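## Task

Raise the yellow tall cylinder that lies on its side into an upright stance, placed so that its entire base sits within the cyan circle, then open the gripper and leave it there. It only counts if the cylinder stays that way on its own, with no robot support at the end.

## Robot and tools

ROBOT. There are two FANUC CRX arms, left_arm and right_arm, each with a Robotiq 140 two-finger gripper. The names do not match image sides. The left_arm base sits at (-0.016, +0.346, 0) m and the right_arm base at (-0.020, -0.387, 0) m in the scene frame.

FRAMES. The scene frame has its origin on the table top midway between the arms. +x points out over the table, +z points up, and left_arm is on the +y side. Each result has a state line, left_arm: ... | right_arm: ..., with each gripper's end_effector_position (metres) and end_effector_quat_wxyz in this frame. The printed position can be slightly wrong, more so at long reach. In a gripper's own axes the fingers point along +z and open and close along y. The reported point is between the pads when closed. Closed fingertips reach about 33 mm past it, open ones about 9 mm, and closing pushes the tips about 24 mm further out, so keep clearance above the table.

execute_actions. Argument actions is a list holding zero or one item; optional pictures (true/false) controls camera images. An empty list just reports the state. An item {"rows": [...], "steps": n} runs up to 15 control steps of 1/30 s (default 15); each row is used for one step and the last row repeats if rows run out. An item {"steps": n} with no rows is a wait of up to 300 steps, counted from the previous result, so your thinking time is included.

ROW LAYOUT. One list of 18 numbers, each in [-1, 1], always covering both arms: left_arm dx, dy, dz, rx, ry, rz, then left gripper position, force_limit, speed; then the same nine for right_arm. dx to rz are an offset, not a pose: the target equals the gripper pose shown in the latest result that includes it, shifted in that gripper's own axes. If no result in the current scene has shown it yet, or for the second and later calls within one reply, the reference is where the gripper is when the action begins. Every row is measured from that same reference, not from the row before. Scale: 1.0 equals 0.6 m for dx, dy, dz and 180 degrees for rotation; rx, ry, rz form one rotation vector. All-zero offsets are not a hold: they pull the gripper back to its reference. At each step the command is clipped to 70 mm and 16 degrees from the measured pose, and position wins over orientation if both cannot be met; a long move may need several actions.

GRIPPER NUMBERS. position: +1 fully open (140 mm), about -0.8 where pads touch, -1 closes until blocked. force_limit: about 14 N at -1, 60 N at 0, 107 N at +1. speed: about 30 mm/s at -1, 140 at 0, 250 at +1. A 0 is a real command, so to leave a gripper unchanged repeat its previous three numbers. object_status: 0 moving, 1 blocked while opening, 2 blocked while closing (a grasp), 3 reached the requested spot or pads met. After closing with -1, confirm status 2. To squeeze harder while holding, raise force_limit and switch position between -1 and -0.98. position_measured is in counts: 3 open, 230 pads together.

move. Arguments: target, one 18-number row laid out and referenced exactly as above (offsets in each gripper's own axes, same scale); speed, top path speed in m/s, 0.002 to 0.5, default 0.25, with turning capped at double that in rad/s. Both grippers travel straight lines ending together, lasting 0.5 to 10 s; beyond 10 s they stop short. Finger numbers are sent at the start. Paths do not avoid obstacles or the other arm. The result adds a move: line with the ending (done, off_target, moving, held, fault), any limits (paced means the sent pose was clipped; held means a check blocked steps, after which the arm may jump fast), and each gripper's remaining distance to target.

wait. Argument seconds, 0 to 10; the robot gets nothing new meanwhile.

zoom_image. Arguments camera (cam_head_left, cam_head_right, cam_high, cam_low, cam_left_wrist, cam_right_wrist) and region [x0, y0, x1, y1] in pixels of that camera's latest 504x504 image, at most 504 by 504. Gives a finer view.

read_manual. Optional section "licences"; returns licence text only, no motion.

finished_scene. Argument scene, the number of the current scene. Answering without any tool call ends everything.

OTHER RESULT LINES. A pose unreachable line means the clearance check altered or blocked commands for the named arm; HELD marks steps where part of your row was withheld. A Hand target line shows where each gripper is being driven. MOTOR HOT warns of heating from holding loads; OVER-TEMPERATURE FAULT means brakes are on until cooled.

HAZARDS. The simulation keeps running while you think. The arms are stiff: commanding even slightly past a firm contact, or moving fast into it, can trigger a stop. A joint torque at its load limit (144 N m for the big joints, 36 N m for the wrist joints, including held weight) or an outside force of 150 N halts that arm for 10 s and drops the rest of the call. Keep the arms from hitting or pressing each other. Do not knock or drop anything off the table. Parts in hand or lying loose may get brief tugs or pushes. Go gently, lower objects slowly, release only once they stand on their own.

Each tool is called after ">>>" as name(argument=value, ...), one argument or row to a line, values as JSON.

## Session

I'll start by looking at the current state of the scene.

>>> execute_actions(
  actions=[],
)

Scene clock: 0.00 s of 3900.00 s.
left_arm: end_effector_position=(+0.0216, -0.0099, +0.2683) position_measured=3 object_status=3 end_effector_quat_wxyz=(-0.300, +0.568, +0.389, +0.660) | right_arm: end_effector_position=(+0.4710, -0.2958, +0.2713) position_measured=3 object_status=3 end_effector_quat_wxyz=(-0.001, +0.996, +0.091, -0.001)
Joint positions: left_arm=[-1.522  0.785  0.522 -1.127 -2.688 -2.457] | right_arm=[ 0.262  0.133  0.218 -0.002 -1.657  1.309]
Joint velocities: left_arm=[ 0.001  0.     0.    -0.     0.    -0.   ] | right_arm=[-0.     0.    -0.001 -0.     0.001 -0.   ]
Hand target (left_arm): +0.022, -0.010, +0.268; -0.300, +0.568, +0.389, +0.660
Hand target (right_arm): +0.471, -0.296, +0.271; -0.001, +0.996, +0.091, -0.001

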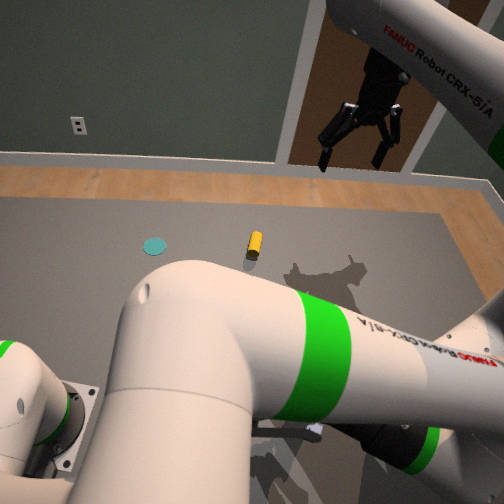

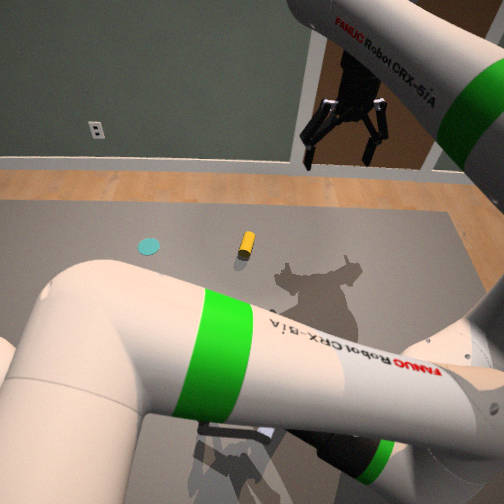

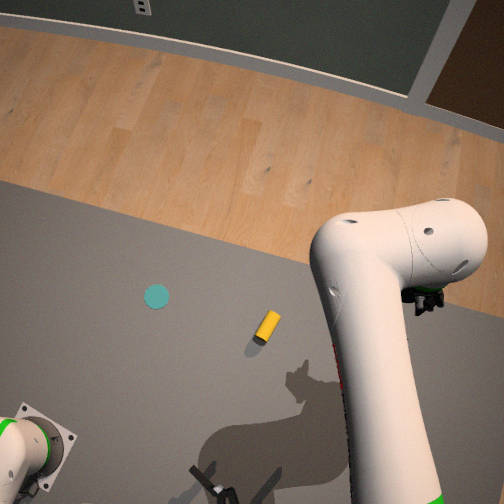

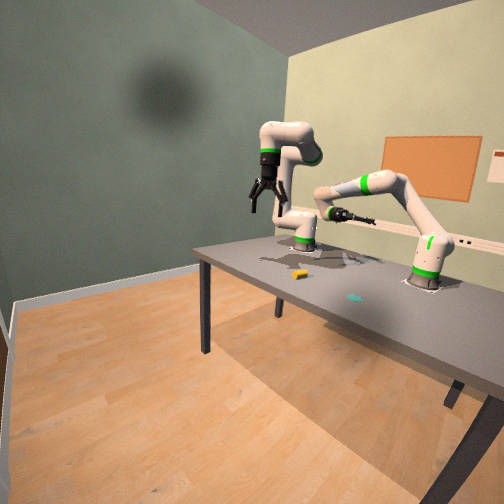

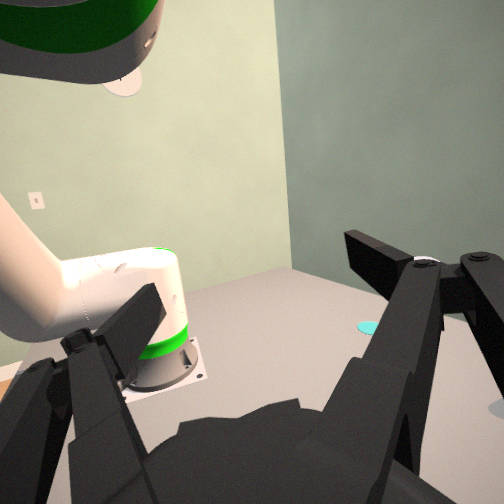

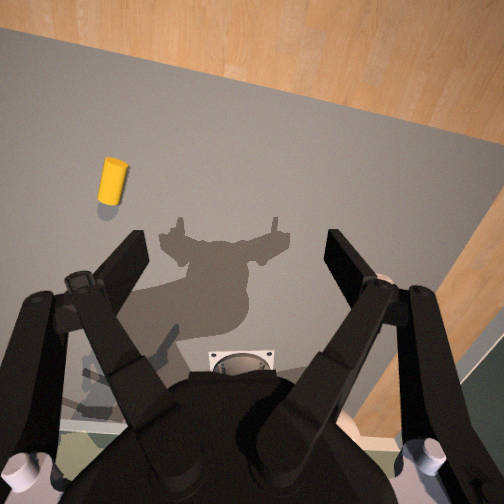

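>>> move(
  target=[0,0,0,0,0,0,1,0,0, 0.0764,-0.2960,0.2345,0.02666,-0.13716,0.12027,0.1,0,0.5],
  speed=0.4,
)

Scene clock: 12.27 s of 3900.00 s.
left_arm: end_effector_position=(+0.0216, -0.0099, +0.2683) position_measured=3 object_status=3 end_effector_quat_wxyz=(-0.300, +0.568, +0.389, +0.660) | right_arm: end_effector_position=(+0.4838, -0.1128, +0.1310) position_measured=117 object_status=3 end_effector_quat_wxyz=(-0.023, +0.971, -0.098, -0.216)
Joint positions: left_arm=[-1.522  0.785  0.522 -1.127 -2.688 -2.457] | right_arm=[ 0.354  0.674  0.645 -0.304 -1.862  0.794]
Joint velocities: left_arm=[ 0.     0.001 -0.    -0.001  0.     0.   ] | right_arm=[-0.     0.002 -0.     0.    -0.001 -0.   ]
Hand target (left_arm): +0.022, -0.010, +0.268; -0.300, +0.568, +0.389, +0.660
Hand target (right_arm): +0.484, -0.113, +0.131; -0.023, +0.971, -0.098, -0.216
Off the commanded pose (left_arm): 0.000 m, 0 deg.
Off the commanded pose (right_arm): 0.001 m, 0 deg.
After step 90, 8.07 s passed at rest.
move: done
camera_calibration (this result's frames):
cam_left_wrist: T_world_to_cam=[[0.859887, -0.503275, -0.0854935, -0.000637294], [-0.176942, -0.136748, -0.974675, 0.284309], [0.478838, 0.853238, -0.206638, 0.223026], [0, 0, 0, 1]] pos_world=[-0.055939, -0.151736, 0.32314]
cam_right_wrist: T_world_to_cam=[[-0.164403, -0.986203, 0.0193767, -0.0467342], [-0.580607, 0.112632, 0.806355, 0.186902], [-0.797412, 0.121317, -0.591114, 0.674301], [0, 0, 0, 1]] pos_world=[0.63853, -0.148945, 0.248785]

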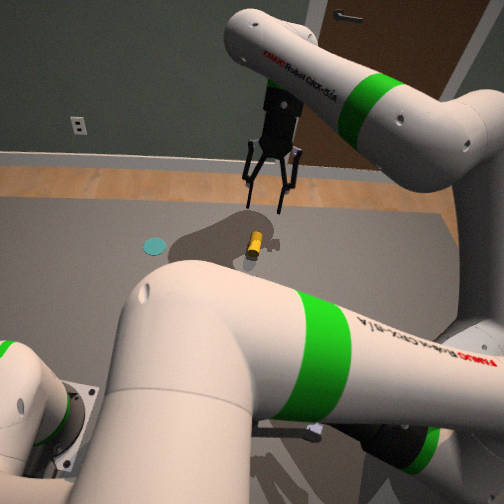

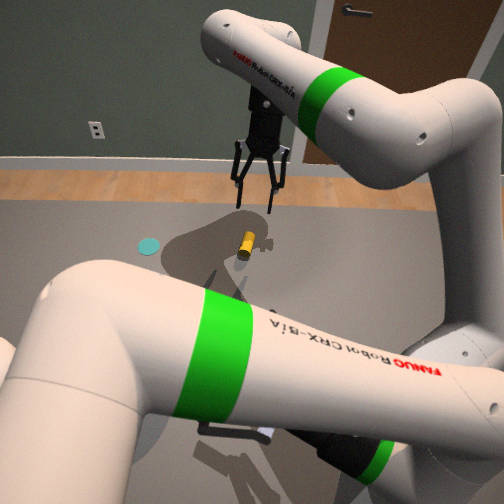

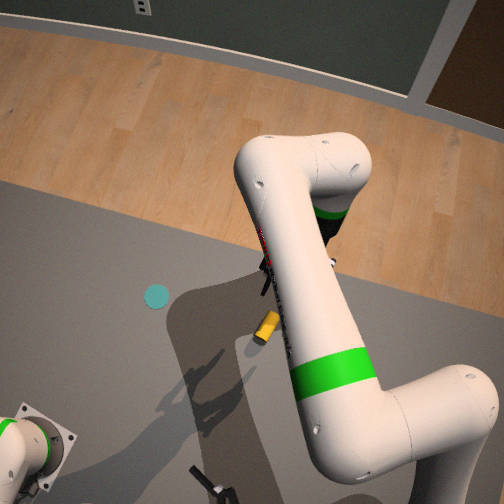

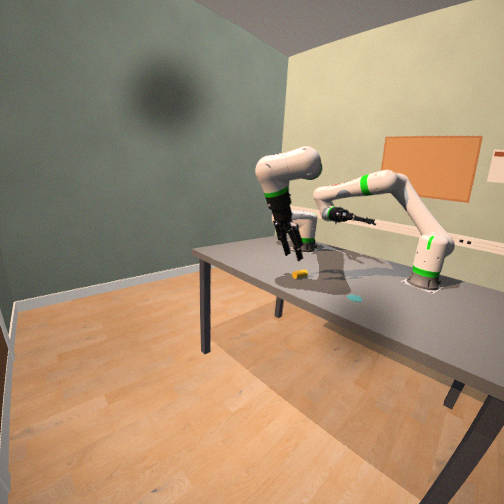

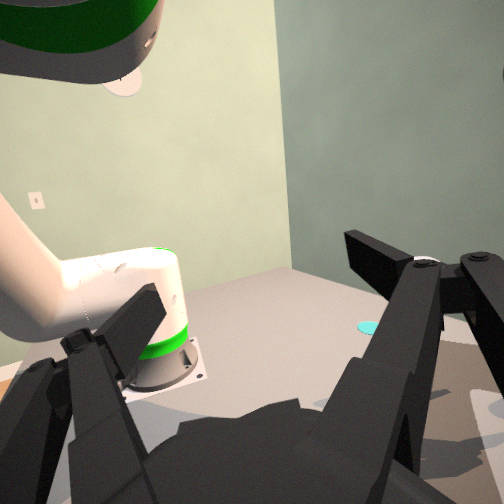

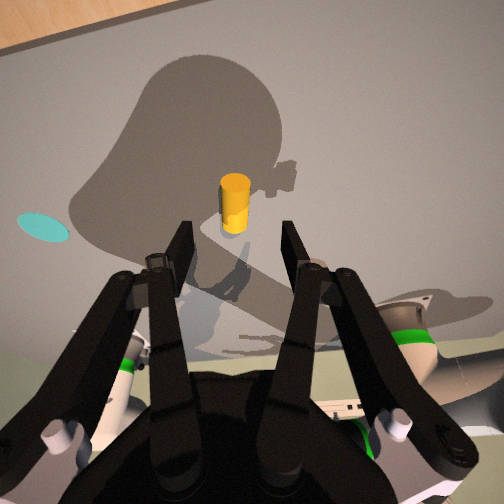

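>>> move(
  target=[0,0,0,0,0,0,1,0,0, 0.0120,0,0.1617,0,0,0,0.1,0,0.5],
  speed=0.2,
)

>>> move(
  target=[0,0,0,0,0,0,1,0,0, 0,0,0,0,0,0,-1,0.2,0.5],
  speed=0.2,
)

Scene clock: 15.33 s of 3900.00 s.
left_arm: end_effector_position=(+0.0216, -0.0099, +0.2683) position_measured=3 object_status=3 end_effector_quat_wxyz=(-0.300, +0.568, +0.389, +0.660) | right_arm: end_effector_position=(+0.4500, -0.1058, +0.0403) position_measured=117 object_status=3 end_effector_quat_wxyz=(-0.023, +0.971, -0.098, -0.216)
Joint positions: left_arm=[-1.522  0.785  0.522 -1.127 -2.688 -2.457] | right_arm=[ 0.389  0.653  0.395 -0.303 -1.632  0.829]
Joint velocities: left_arm=[ 0.     0.001 -0.     0.002  0.    -0.   ] | right_arm=[ 0.    -0.    -0.002 -0.001  0.     0.   ]
Hand target (left_arm): +0.022, -0.010, +0.268; -0.300, +0.568, +0.389, +0.660
Hand target (right_arm): +0.450, -0.106, +0.040; -0.023, +0.971, -0.098, -0.216
Off the commanded pose (left_arm): 0.000 m, 0 deg.
Off the commanded pose (right_arm): 0.000 m, 0 deg.
move: done
camera_calibration (this result's frames):
cam_left_wrist: T_world_to_cam=[[0.859887, -0.503275, -0.0854936, -0.000637255], [-0.176942, -0.136748, -0.974675, 0.284309], [0.478838, 0.853238, -0.206638, 0.223026], [0, 0, 0, 1]] pos_world=[-0.055939, -0.151736, 0.32314]
cam_right_wrist: T_world_to_cam=[[-0.164842, -0.986133, 0.019224, -0.0434638], [-0.580736, 0.112793, 0.80624, 0.239727], [-0.797228, 0.121738, -0.591276, 0.59277], [0, 0, 0, 1]] pos_world=[0.604626, -0.142063, 0.158049]

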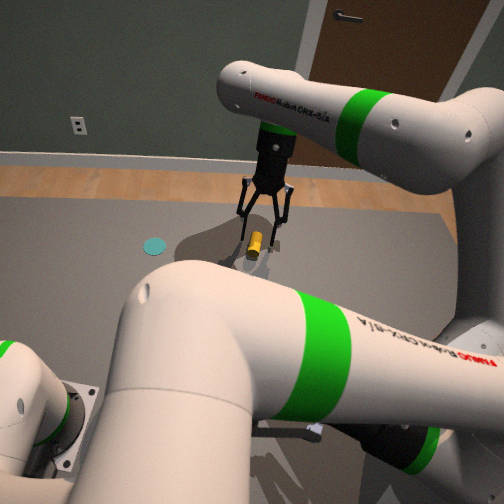

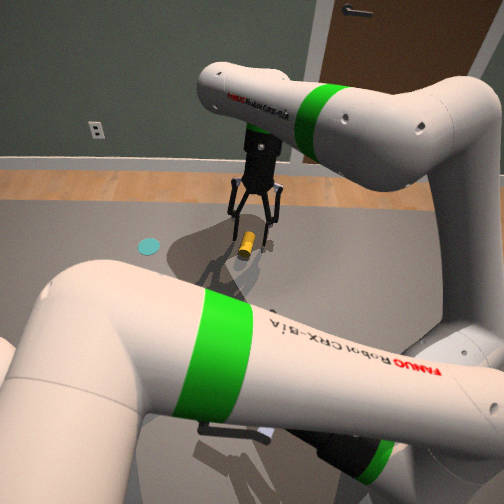

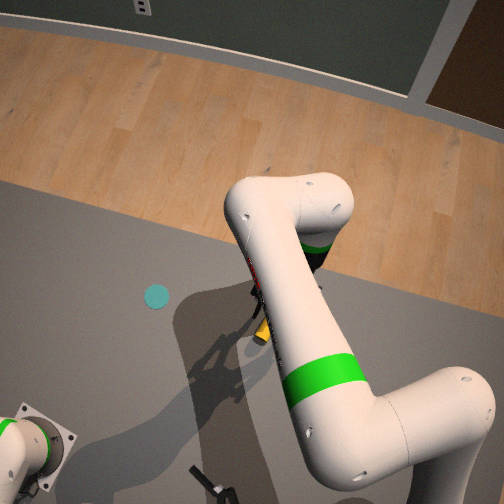

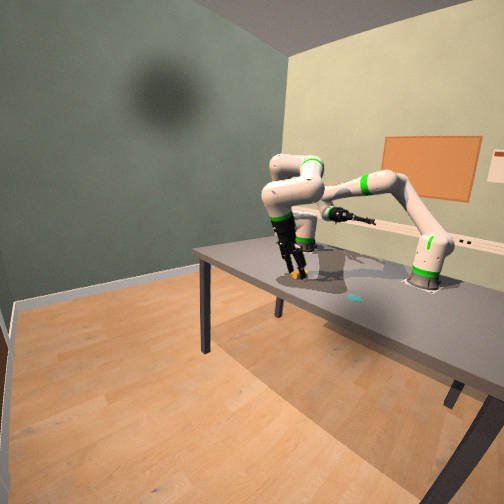

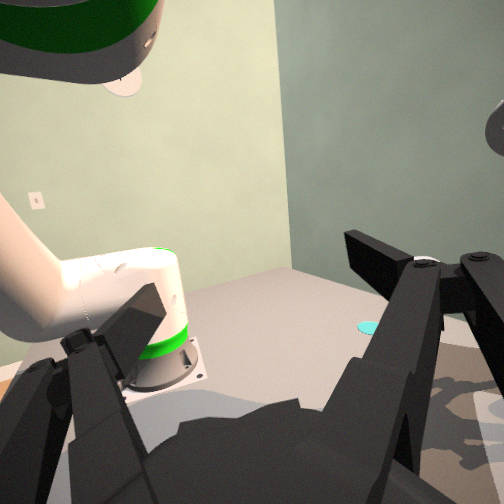

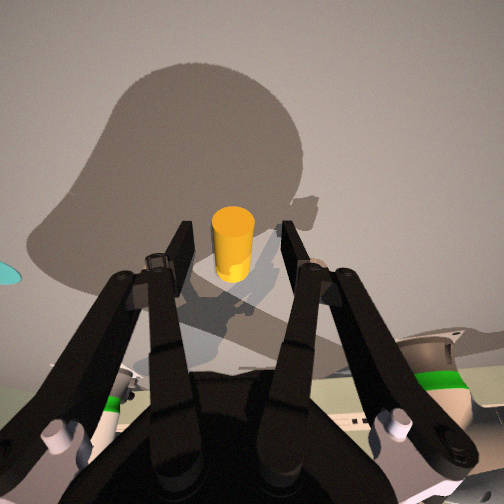

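Scene clock: 15.87 s of 3900.00 s.
left_arm: end_effector_position=(+0.0216, -0.0099, +0.2683) position_measured=3 object_status=3 end_effector_quat_wxyz=(-0.300, +0.568, +0.389, +0.660) | right_arm: end_effector_position=(+0.4500, -0.1058, +0.0403) position_measured=186 object_status=2 end_effector_quat_wxyz=(-0.023, +0.971, -0.098, -0.216)
Joint positions: left_arm=[-1.522  0.785  0.522 -1.127 -2.688 -2.457] | right_arm=[ 0.389  0.653  0.395 -0.303 -1.632  0.829]
Joint velocities: left_arm=[ 0.003 -0.001 -0.    -0.    -0.     0.   ] | right_arm=[ 0.     0.    -0.001 -0.    -0.001  0.   ]
Hand target (left_arm): +0.022, -0.010, +0.268; -0.300, +0.568, +0.389, +0.660
Hand target (right_arm): +0.450, -0.106, +0.040; -0.023, +0.971, -0.098, -0.216
Off the commanded pose (left_arm): 0.000 m, 0 deg.
Off the commanded pose (right_arm): 0.000 m, 0 deg.
move: done
camera_calibration (this result's frames):
cam_left_wrist: T_world_to_cam=[[0.859887, -0.503275, -0.0854935, -0.000637263], [-0.176942, -0.136748, -0.974675, 0.284309], [0.478838, 0.853238, -0.206638, 0.223026], [0, 0, 0, 1]] pos_world=[-0.055939, -0.151736, 0.32314]
cam_right_wrist: T_world_to_cam=[[-0.16484, -0.986133, 0.0192232, -0.0434634], [-0.580738, 0.112792, 0.806239, 0.23973], [-0.797227, 0.121737, -0.591277, 0.592764], [0, 0, 0, 1]] pos_world=[0.604624, -0.142061, 0.158044]

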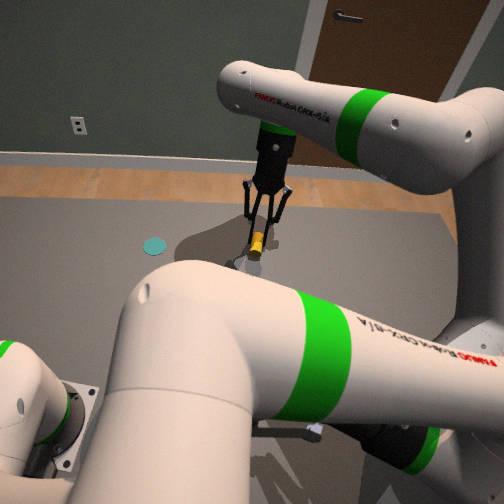

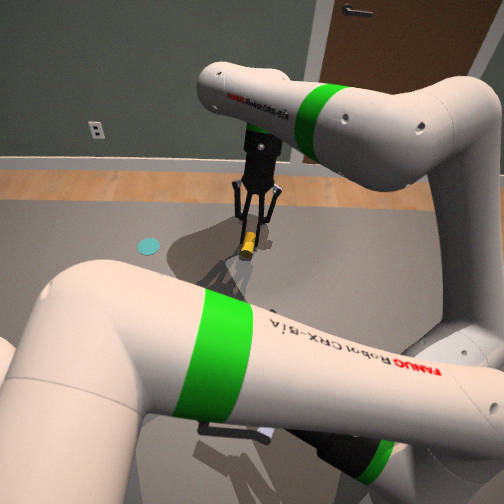

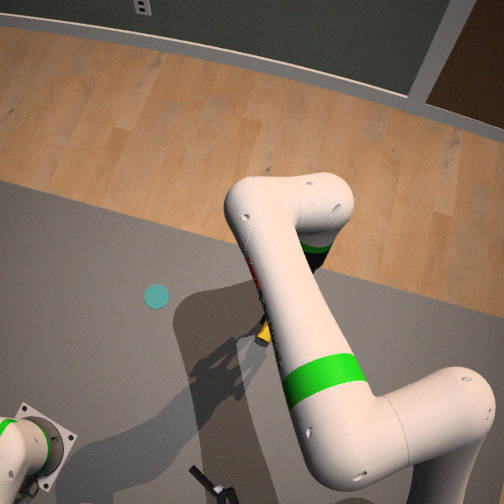

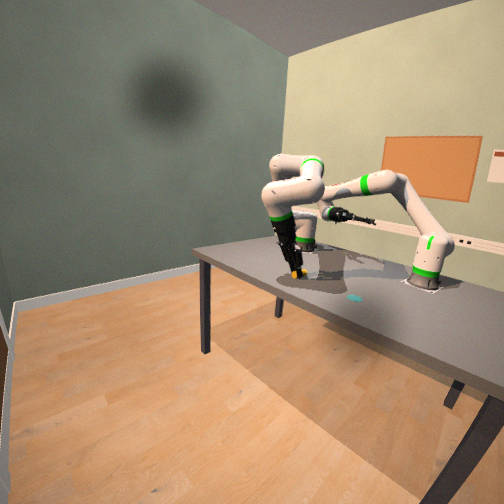

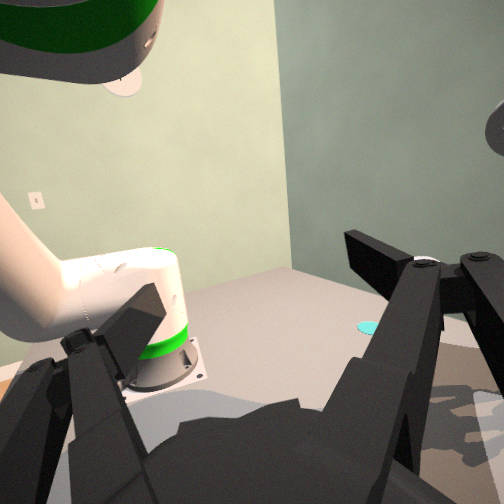

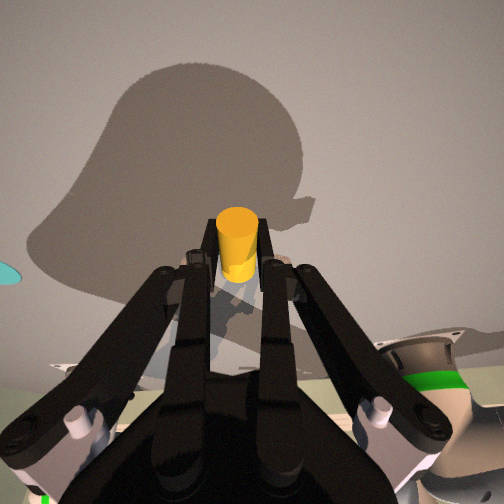

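>>> move(
  target=[0,0,0,0,0,0,1,0,0, -0.0493,0,-0.1057,0,0,0,-1,0.2,0.5],
  speed=0.3,
)

>>> move(
  target=[0,0,0,0,0,0,1,0,0, -0.1297,-0.3924,0.0794,0.20863,0.35255,-0.57326,-1,0.2,0.5],
  speed=0.5,
)

Scene clock: 20.60 s of 3900.00 s.
left_arm: end_effector_position=(+0.0216, -0.0099, +0.2683) position_measured=3 object_status=3 end_effector_quat_wxyz=(-0.300, +0.568, +0.389, +0.660) | right_arm: end_effector_position=(+0.4500, -0.1058, +0.1103) position_measured=186 object_status=2 end_effector_quat_wxyz=(-0.023, +0.971, -0.098, -0.216)
Joint positions: left_arm=[-1.522  0.785  0.522 -1.127 -2.688 -2.457] | right_arm=[ 0.389  0.603  0.486 -0.308 -1.767  0.787]
Joint velocities: left_arm=[ 0.     0.     0.001  0.001 -0.     0.   ] | right_arm=[ 0.    -0.     0.003 -0.001  0.001 -0.   ]
Hand target (left_arm): +0.022, -0.010, +0.268; -0.300, +0.568, +0.389, +0.660
Hand target (right_arm): +0.450, -0.106, +0.110; -0.023, +0.971, -0.098, -0.216
Off the commanded pose (left_arm): 0.000 m, 0 deg.
Off the commanded pose (right_arm): 0.000 m, 0 deg.
After step 90, 1.00 s passed at rest.
move: done
camera_calibration (this result's frames):
cam_left_wrist: T_world_to_cam=[[0.859887, -0.503275, -0.0854934, -0.00063726], [-0.176942, -0.136748, -0.974675, 0.284309], [0.478838, 0.853238, -0.206638, 0.223026], [0, 0, 0, 1]] pos_world=[-0.055939, -0.151736, 0.32314]
cam_right_wrist: T_world_to_cam=[[-0.164601, -0.986177, 0.0190298, -0.0449015], [-0.580808, 0.112499, 0.806229, 0.183284], [-0.797225, 0.121654, -0.591297, 0.634199], [0, 0, 0, 1]] pos_world=[0.604662, -0.142053, 0.228086]

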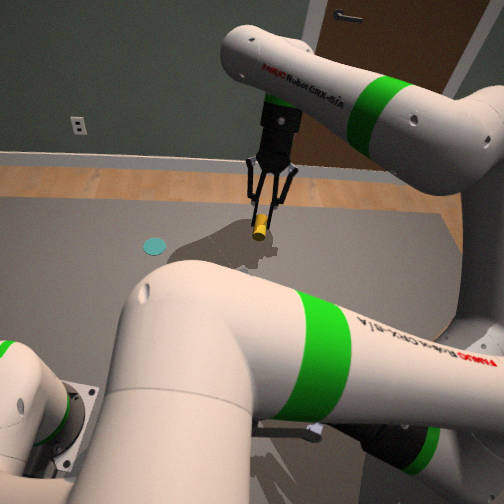

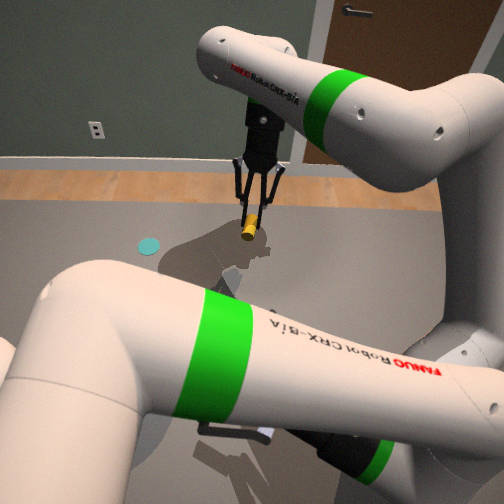

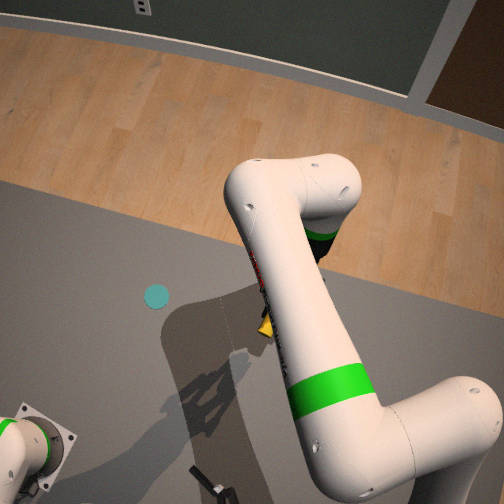

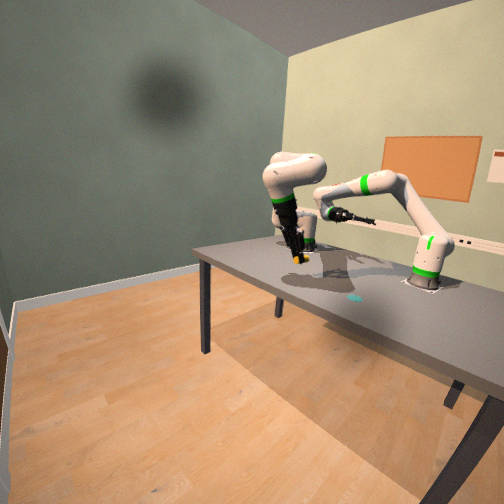

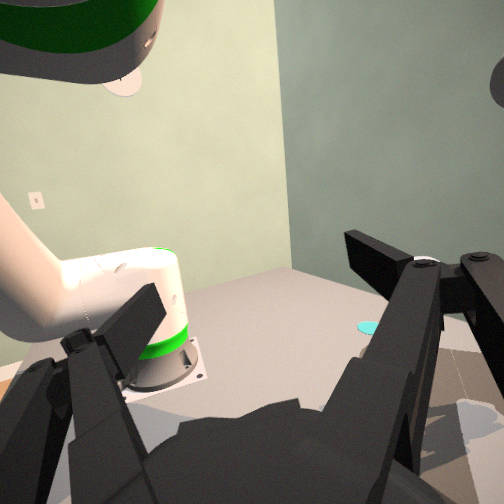

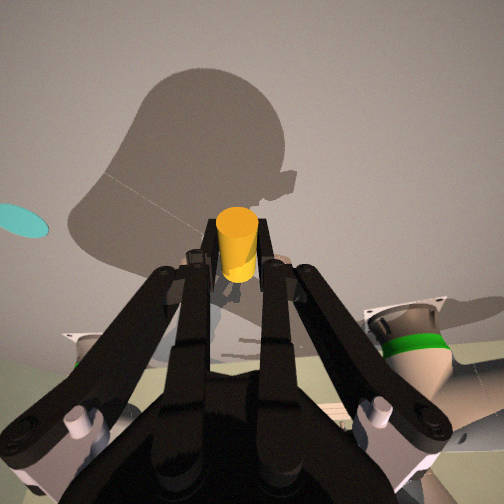

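Scene clock: 23.43 s of 3900.00 s.
left_arm: end_effector_position=(+0.0216, -0.0099, +0.2683) position_measured=3 object_status=3 end_effector_quat_wxyz=(-0.300, +0.568, +0.389, +0.660) | right_arm: end_effector_position=(+0.4089, +0.1429, +0.1006) position_measured=186 object_status=2 end_effector_quat_wxyz=(-0.380, +0.597, +0.595, +0.381)
Joint positions: left_arm=[-1.522  0.785  0.522 -1.127 -2.688 -2.457] | right_arm=[ 0.322  0.386 -0.102 -1.365 -0.944  3.449]
Joint velocities: left_arm=[-0.    -0.001 -0.     0.001  0.     0.   ] | right_arm=[-0.001  0.001 -0.    -0.001 -0.     0.001]
Hand target (left_arm): +0.022, -0.010, +0.268; -0.300, +0.568, +0.389, +0.660
Hand target (right_arm): +0.409, +0.143, +0.101; -0.380, +0.597, +0.595, +0.381
Off the commanded pose (left_arm): 0.000 m, 0 deg.
Off the commanded pose (right_arm): 0.001 m, 0 deg.
move: done
camera_calibration (this result's frames):
cam_left_wrist: T_world_to_cam=[[0.859887, -0.503275, -0.0854933, -0.000637349], [-0.176942, -0.136748, -0.974675, 0.284309], [0.478838, 0.853238, -0.206638, 0.223026], [0, 0, 0, 1]] pos_world=[-0.055939, -0.151736, 0.32314]
cam_right_wrist: T_world_to_cam=[[0.999083, -0.0237654, 0.0356278, -0.421181], [0.00208048, -0.80399, -0.594639, 0.172757], [0.0427762, 0.594168, -0.803203, 0.175771], [0, 0, 0, 1]] pos_world=[0.412916, 0.0244485, 0.258913]

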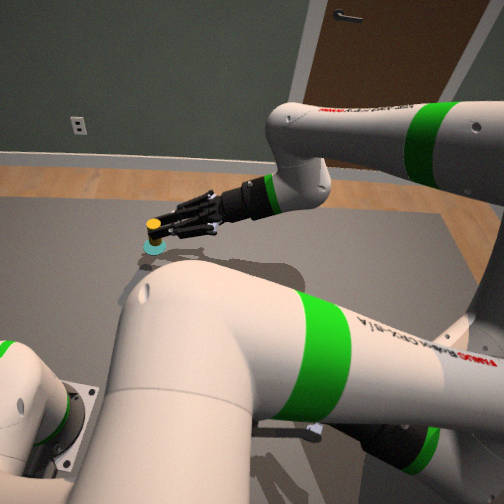

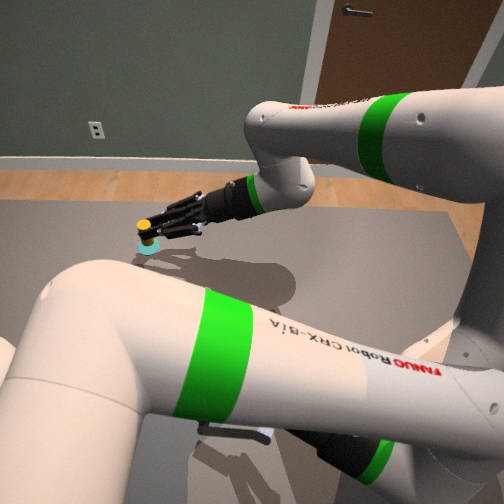

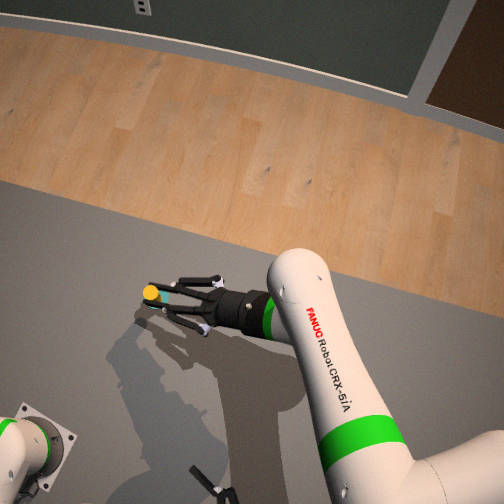

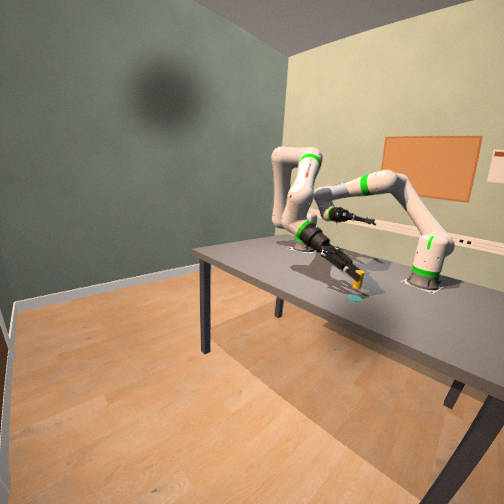

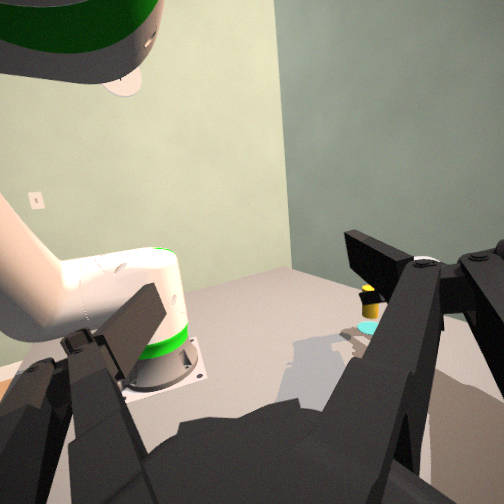

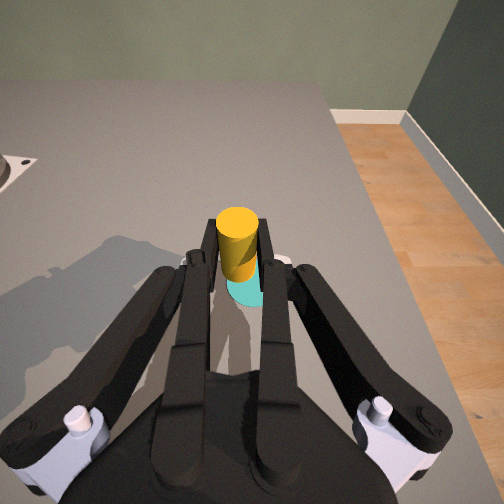

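>>> zoom_image(
  camera="cam_high",
  region=[100, 250, 220, 350],
)

>>> zoom_image(
  camera="cam_head_left",
  region=[100, 190, 220, 280],
)

>>> zoom_image(
  camera="cam_low",
  region=[300, 240, 400, 320],
)

Region (100, 250, 220, 350) of cam_high's 504x504 image, scaled by 4.200, with more detail than that image has.

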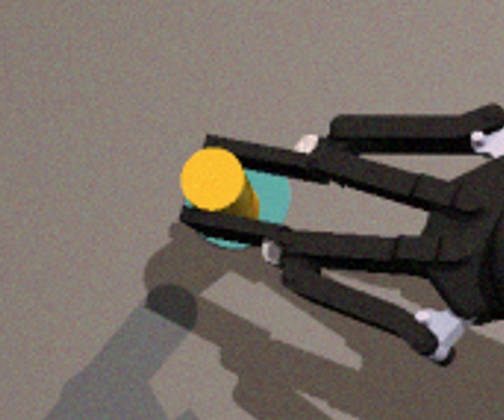

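Region (100, 190, 220, 280) of cam_head_left's 504x504 image, scaled by 4.200, with more detail than that image has; it fills the top 378 rows of this view, and the rest is white.

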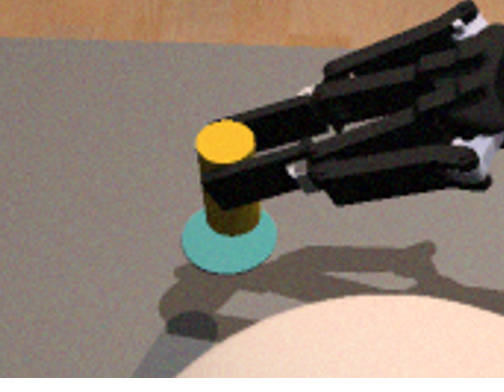

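Region (300, 240, 400, 320) of cam_low's 504x504 image, scaled by 5.040, with more detail than that image has; it fills the top 403 rows of this view, and the rest is white.

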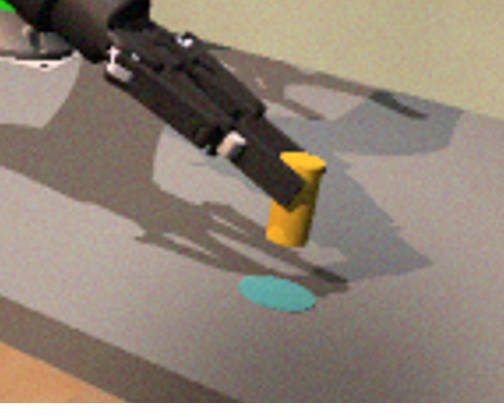

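>>> move(
  target=[0,0,0,0,0,0,1,0,0, -0.0543,0.025,0.0437,0,0,0,-1,0.2,0.5],
  speed=0.15,
)

>>> zoom_image(
  camera="cam_low",
  region=[300, 240, 400, 320],
)

>>> zoom_image(
  camera="cam_high",
  region=[100, 250, 220, 350],
)

>>> zoom_image(
  camera="cam_head_left",
  region=[100, 190, 220, 280],
)

Scene clock: 27.83 s of 3900.00 s.
left_arm: end_effector_position=(+0.0216, -0.0099, +0.2683) position_measured=3 object_status=3 end_effector_quat_wxyz=(-0.300, +0.568, +0.389, +0.660) | right_arm: end_effector_position=(+0.4240, +0.1528, +0.0600) position_measured=186 object_status=2 end_effector_quat_wxyz=(-0.380, +0.597, +0.595, +0.381)
Joint positions: left_arm=[-1.522  0.785  0.522 -1.127 -2.688 -2.457] | right_arm=[ 0.314  0.495 -0.06  -1.41  -0.939  3.532]
Joint velocities: left_arm=[-0.001 -0.     0.    -0.     0.    -0.   ] | right_arm=[-0.    -0.    -0.001  0.    -0.001  0.   ]
Hand target (left_arm): +0.022, -0.010, +0.268; -0.300, +0.568, +0.389, +0.660
Hand target (right_arm): +0.424, +0.153, +0.060; -0.380, +0.597, +0.595, +0.381
Off the commanded pose (left_arm): 0.000 m, 0 deg.
Off the commanded pose (right_arm): 0.000 m, 0 deg.
After step 90, 0.67 s passed at rest.
move: done
camera_calibration (this result's frames):
cam_left_wrist: T_world_to_cam=[[0.859887, -0.503275, -0.0854936, -0.000637243], [-0.176942, -0.136748, -0.974675, 0.284309], [0.478838, 0.853238, -0.206638, 0.223026], [0, 0, 0, 1]] pos_world=[-0.055939, -0.151736, 0.32314]
cam_right_wrist: T_world_to_cam=[[0.999073, -0.0239545, 0.0357642, -0.434552], [0.00200679, -0.804027, -0.594589, 0.156674], [0.0429984, 0.59411, -0.803234, 0.136537], [0, 0, 0, 1]] pos_world=[0.427964, 0.0344422, 0.218369]

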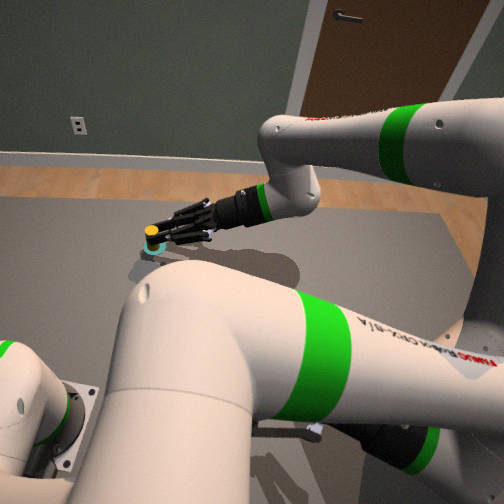

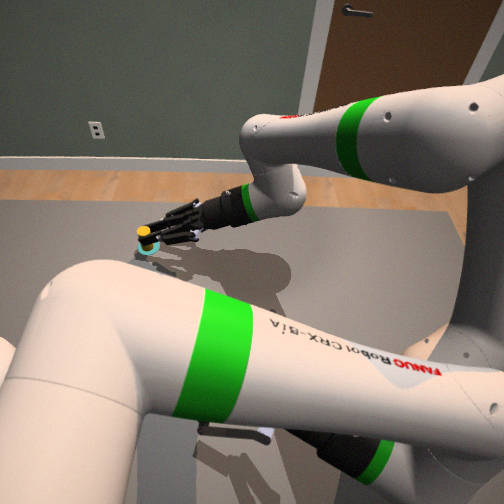

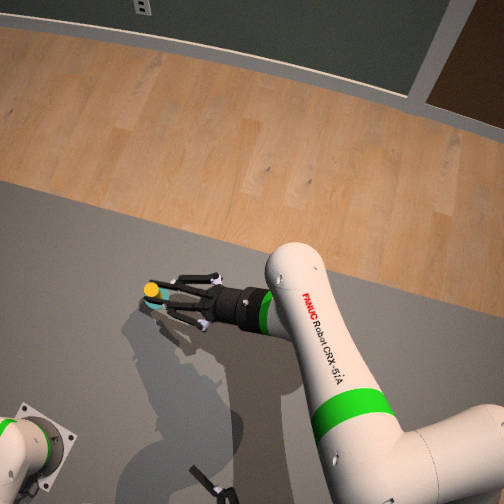

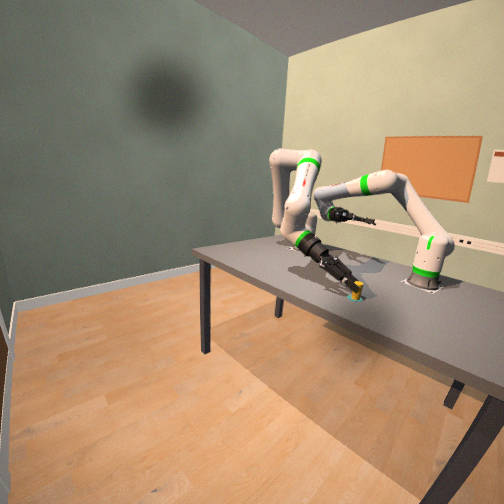

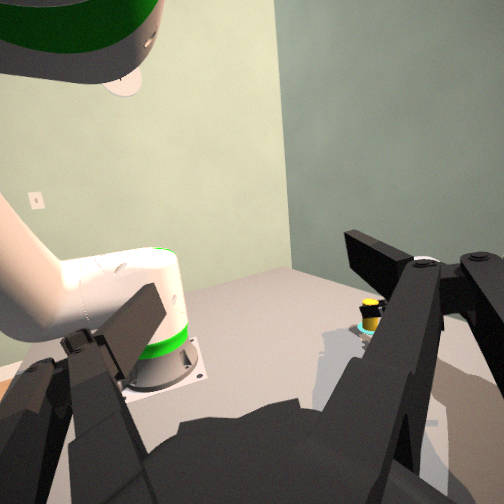

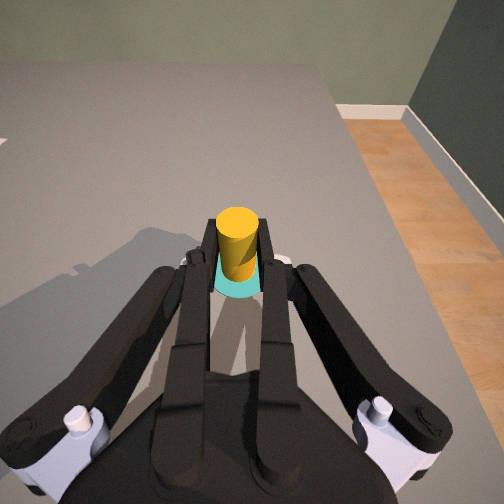

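Region (300, 240, 400, 320) of cam_low's 504x504 image, scaled by 5.040, with more detail than that image has; it fills the top 403 rows of this view, and the rest is white.

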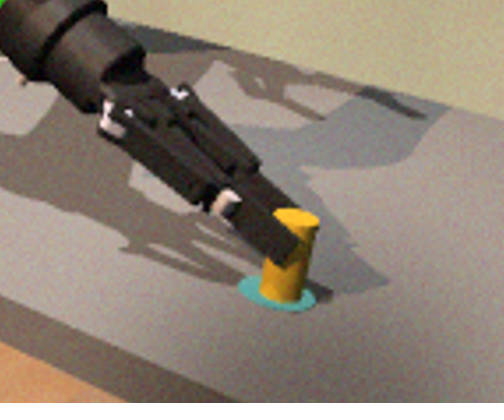

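Region (100, 250, 220, 350) of cam_high's 504x504 image, scaled by 4.200, with more detail than that image has.

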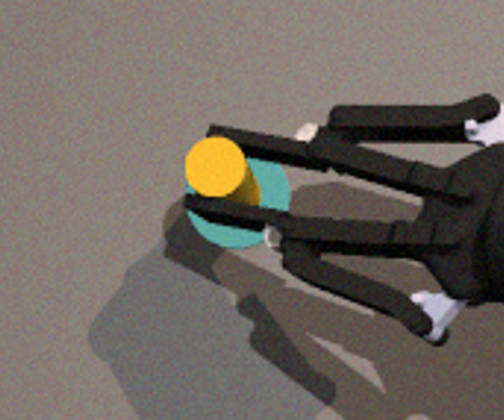

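Region (100, 190, 220, 280) of cam_head_left's 504x504 image, scaled by 4.200, with more detail than that image has; it fills the top 378 rows of this view, and the rest is white.

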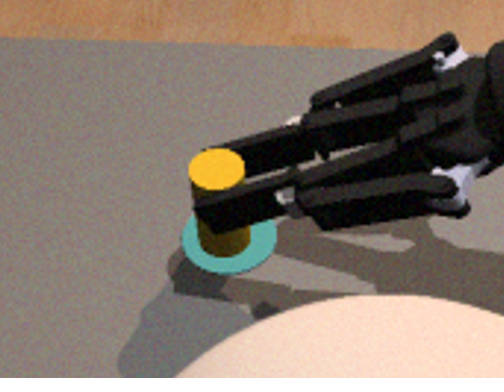

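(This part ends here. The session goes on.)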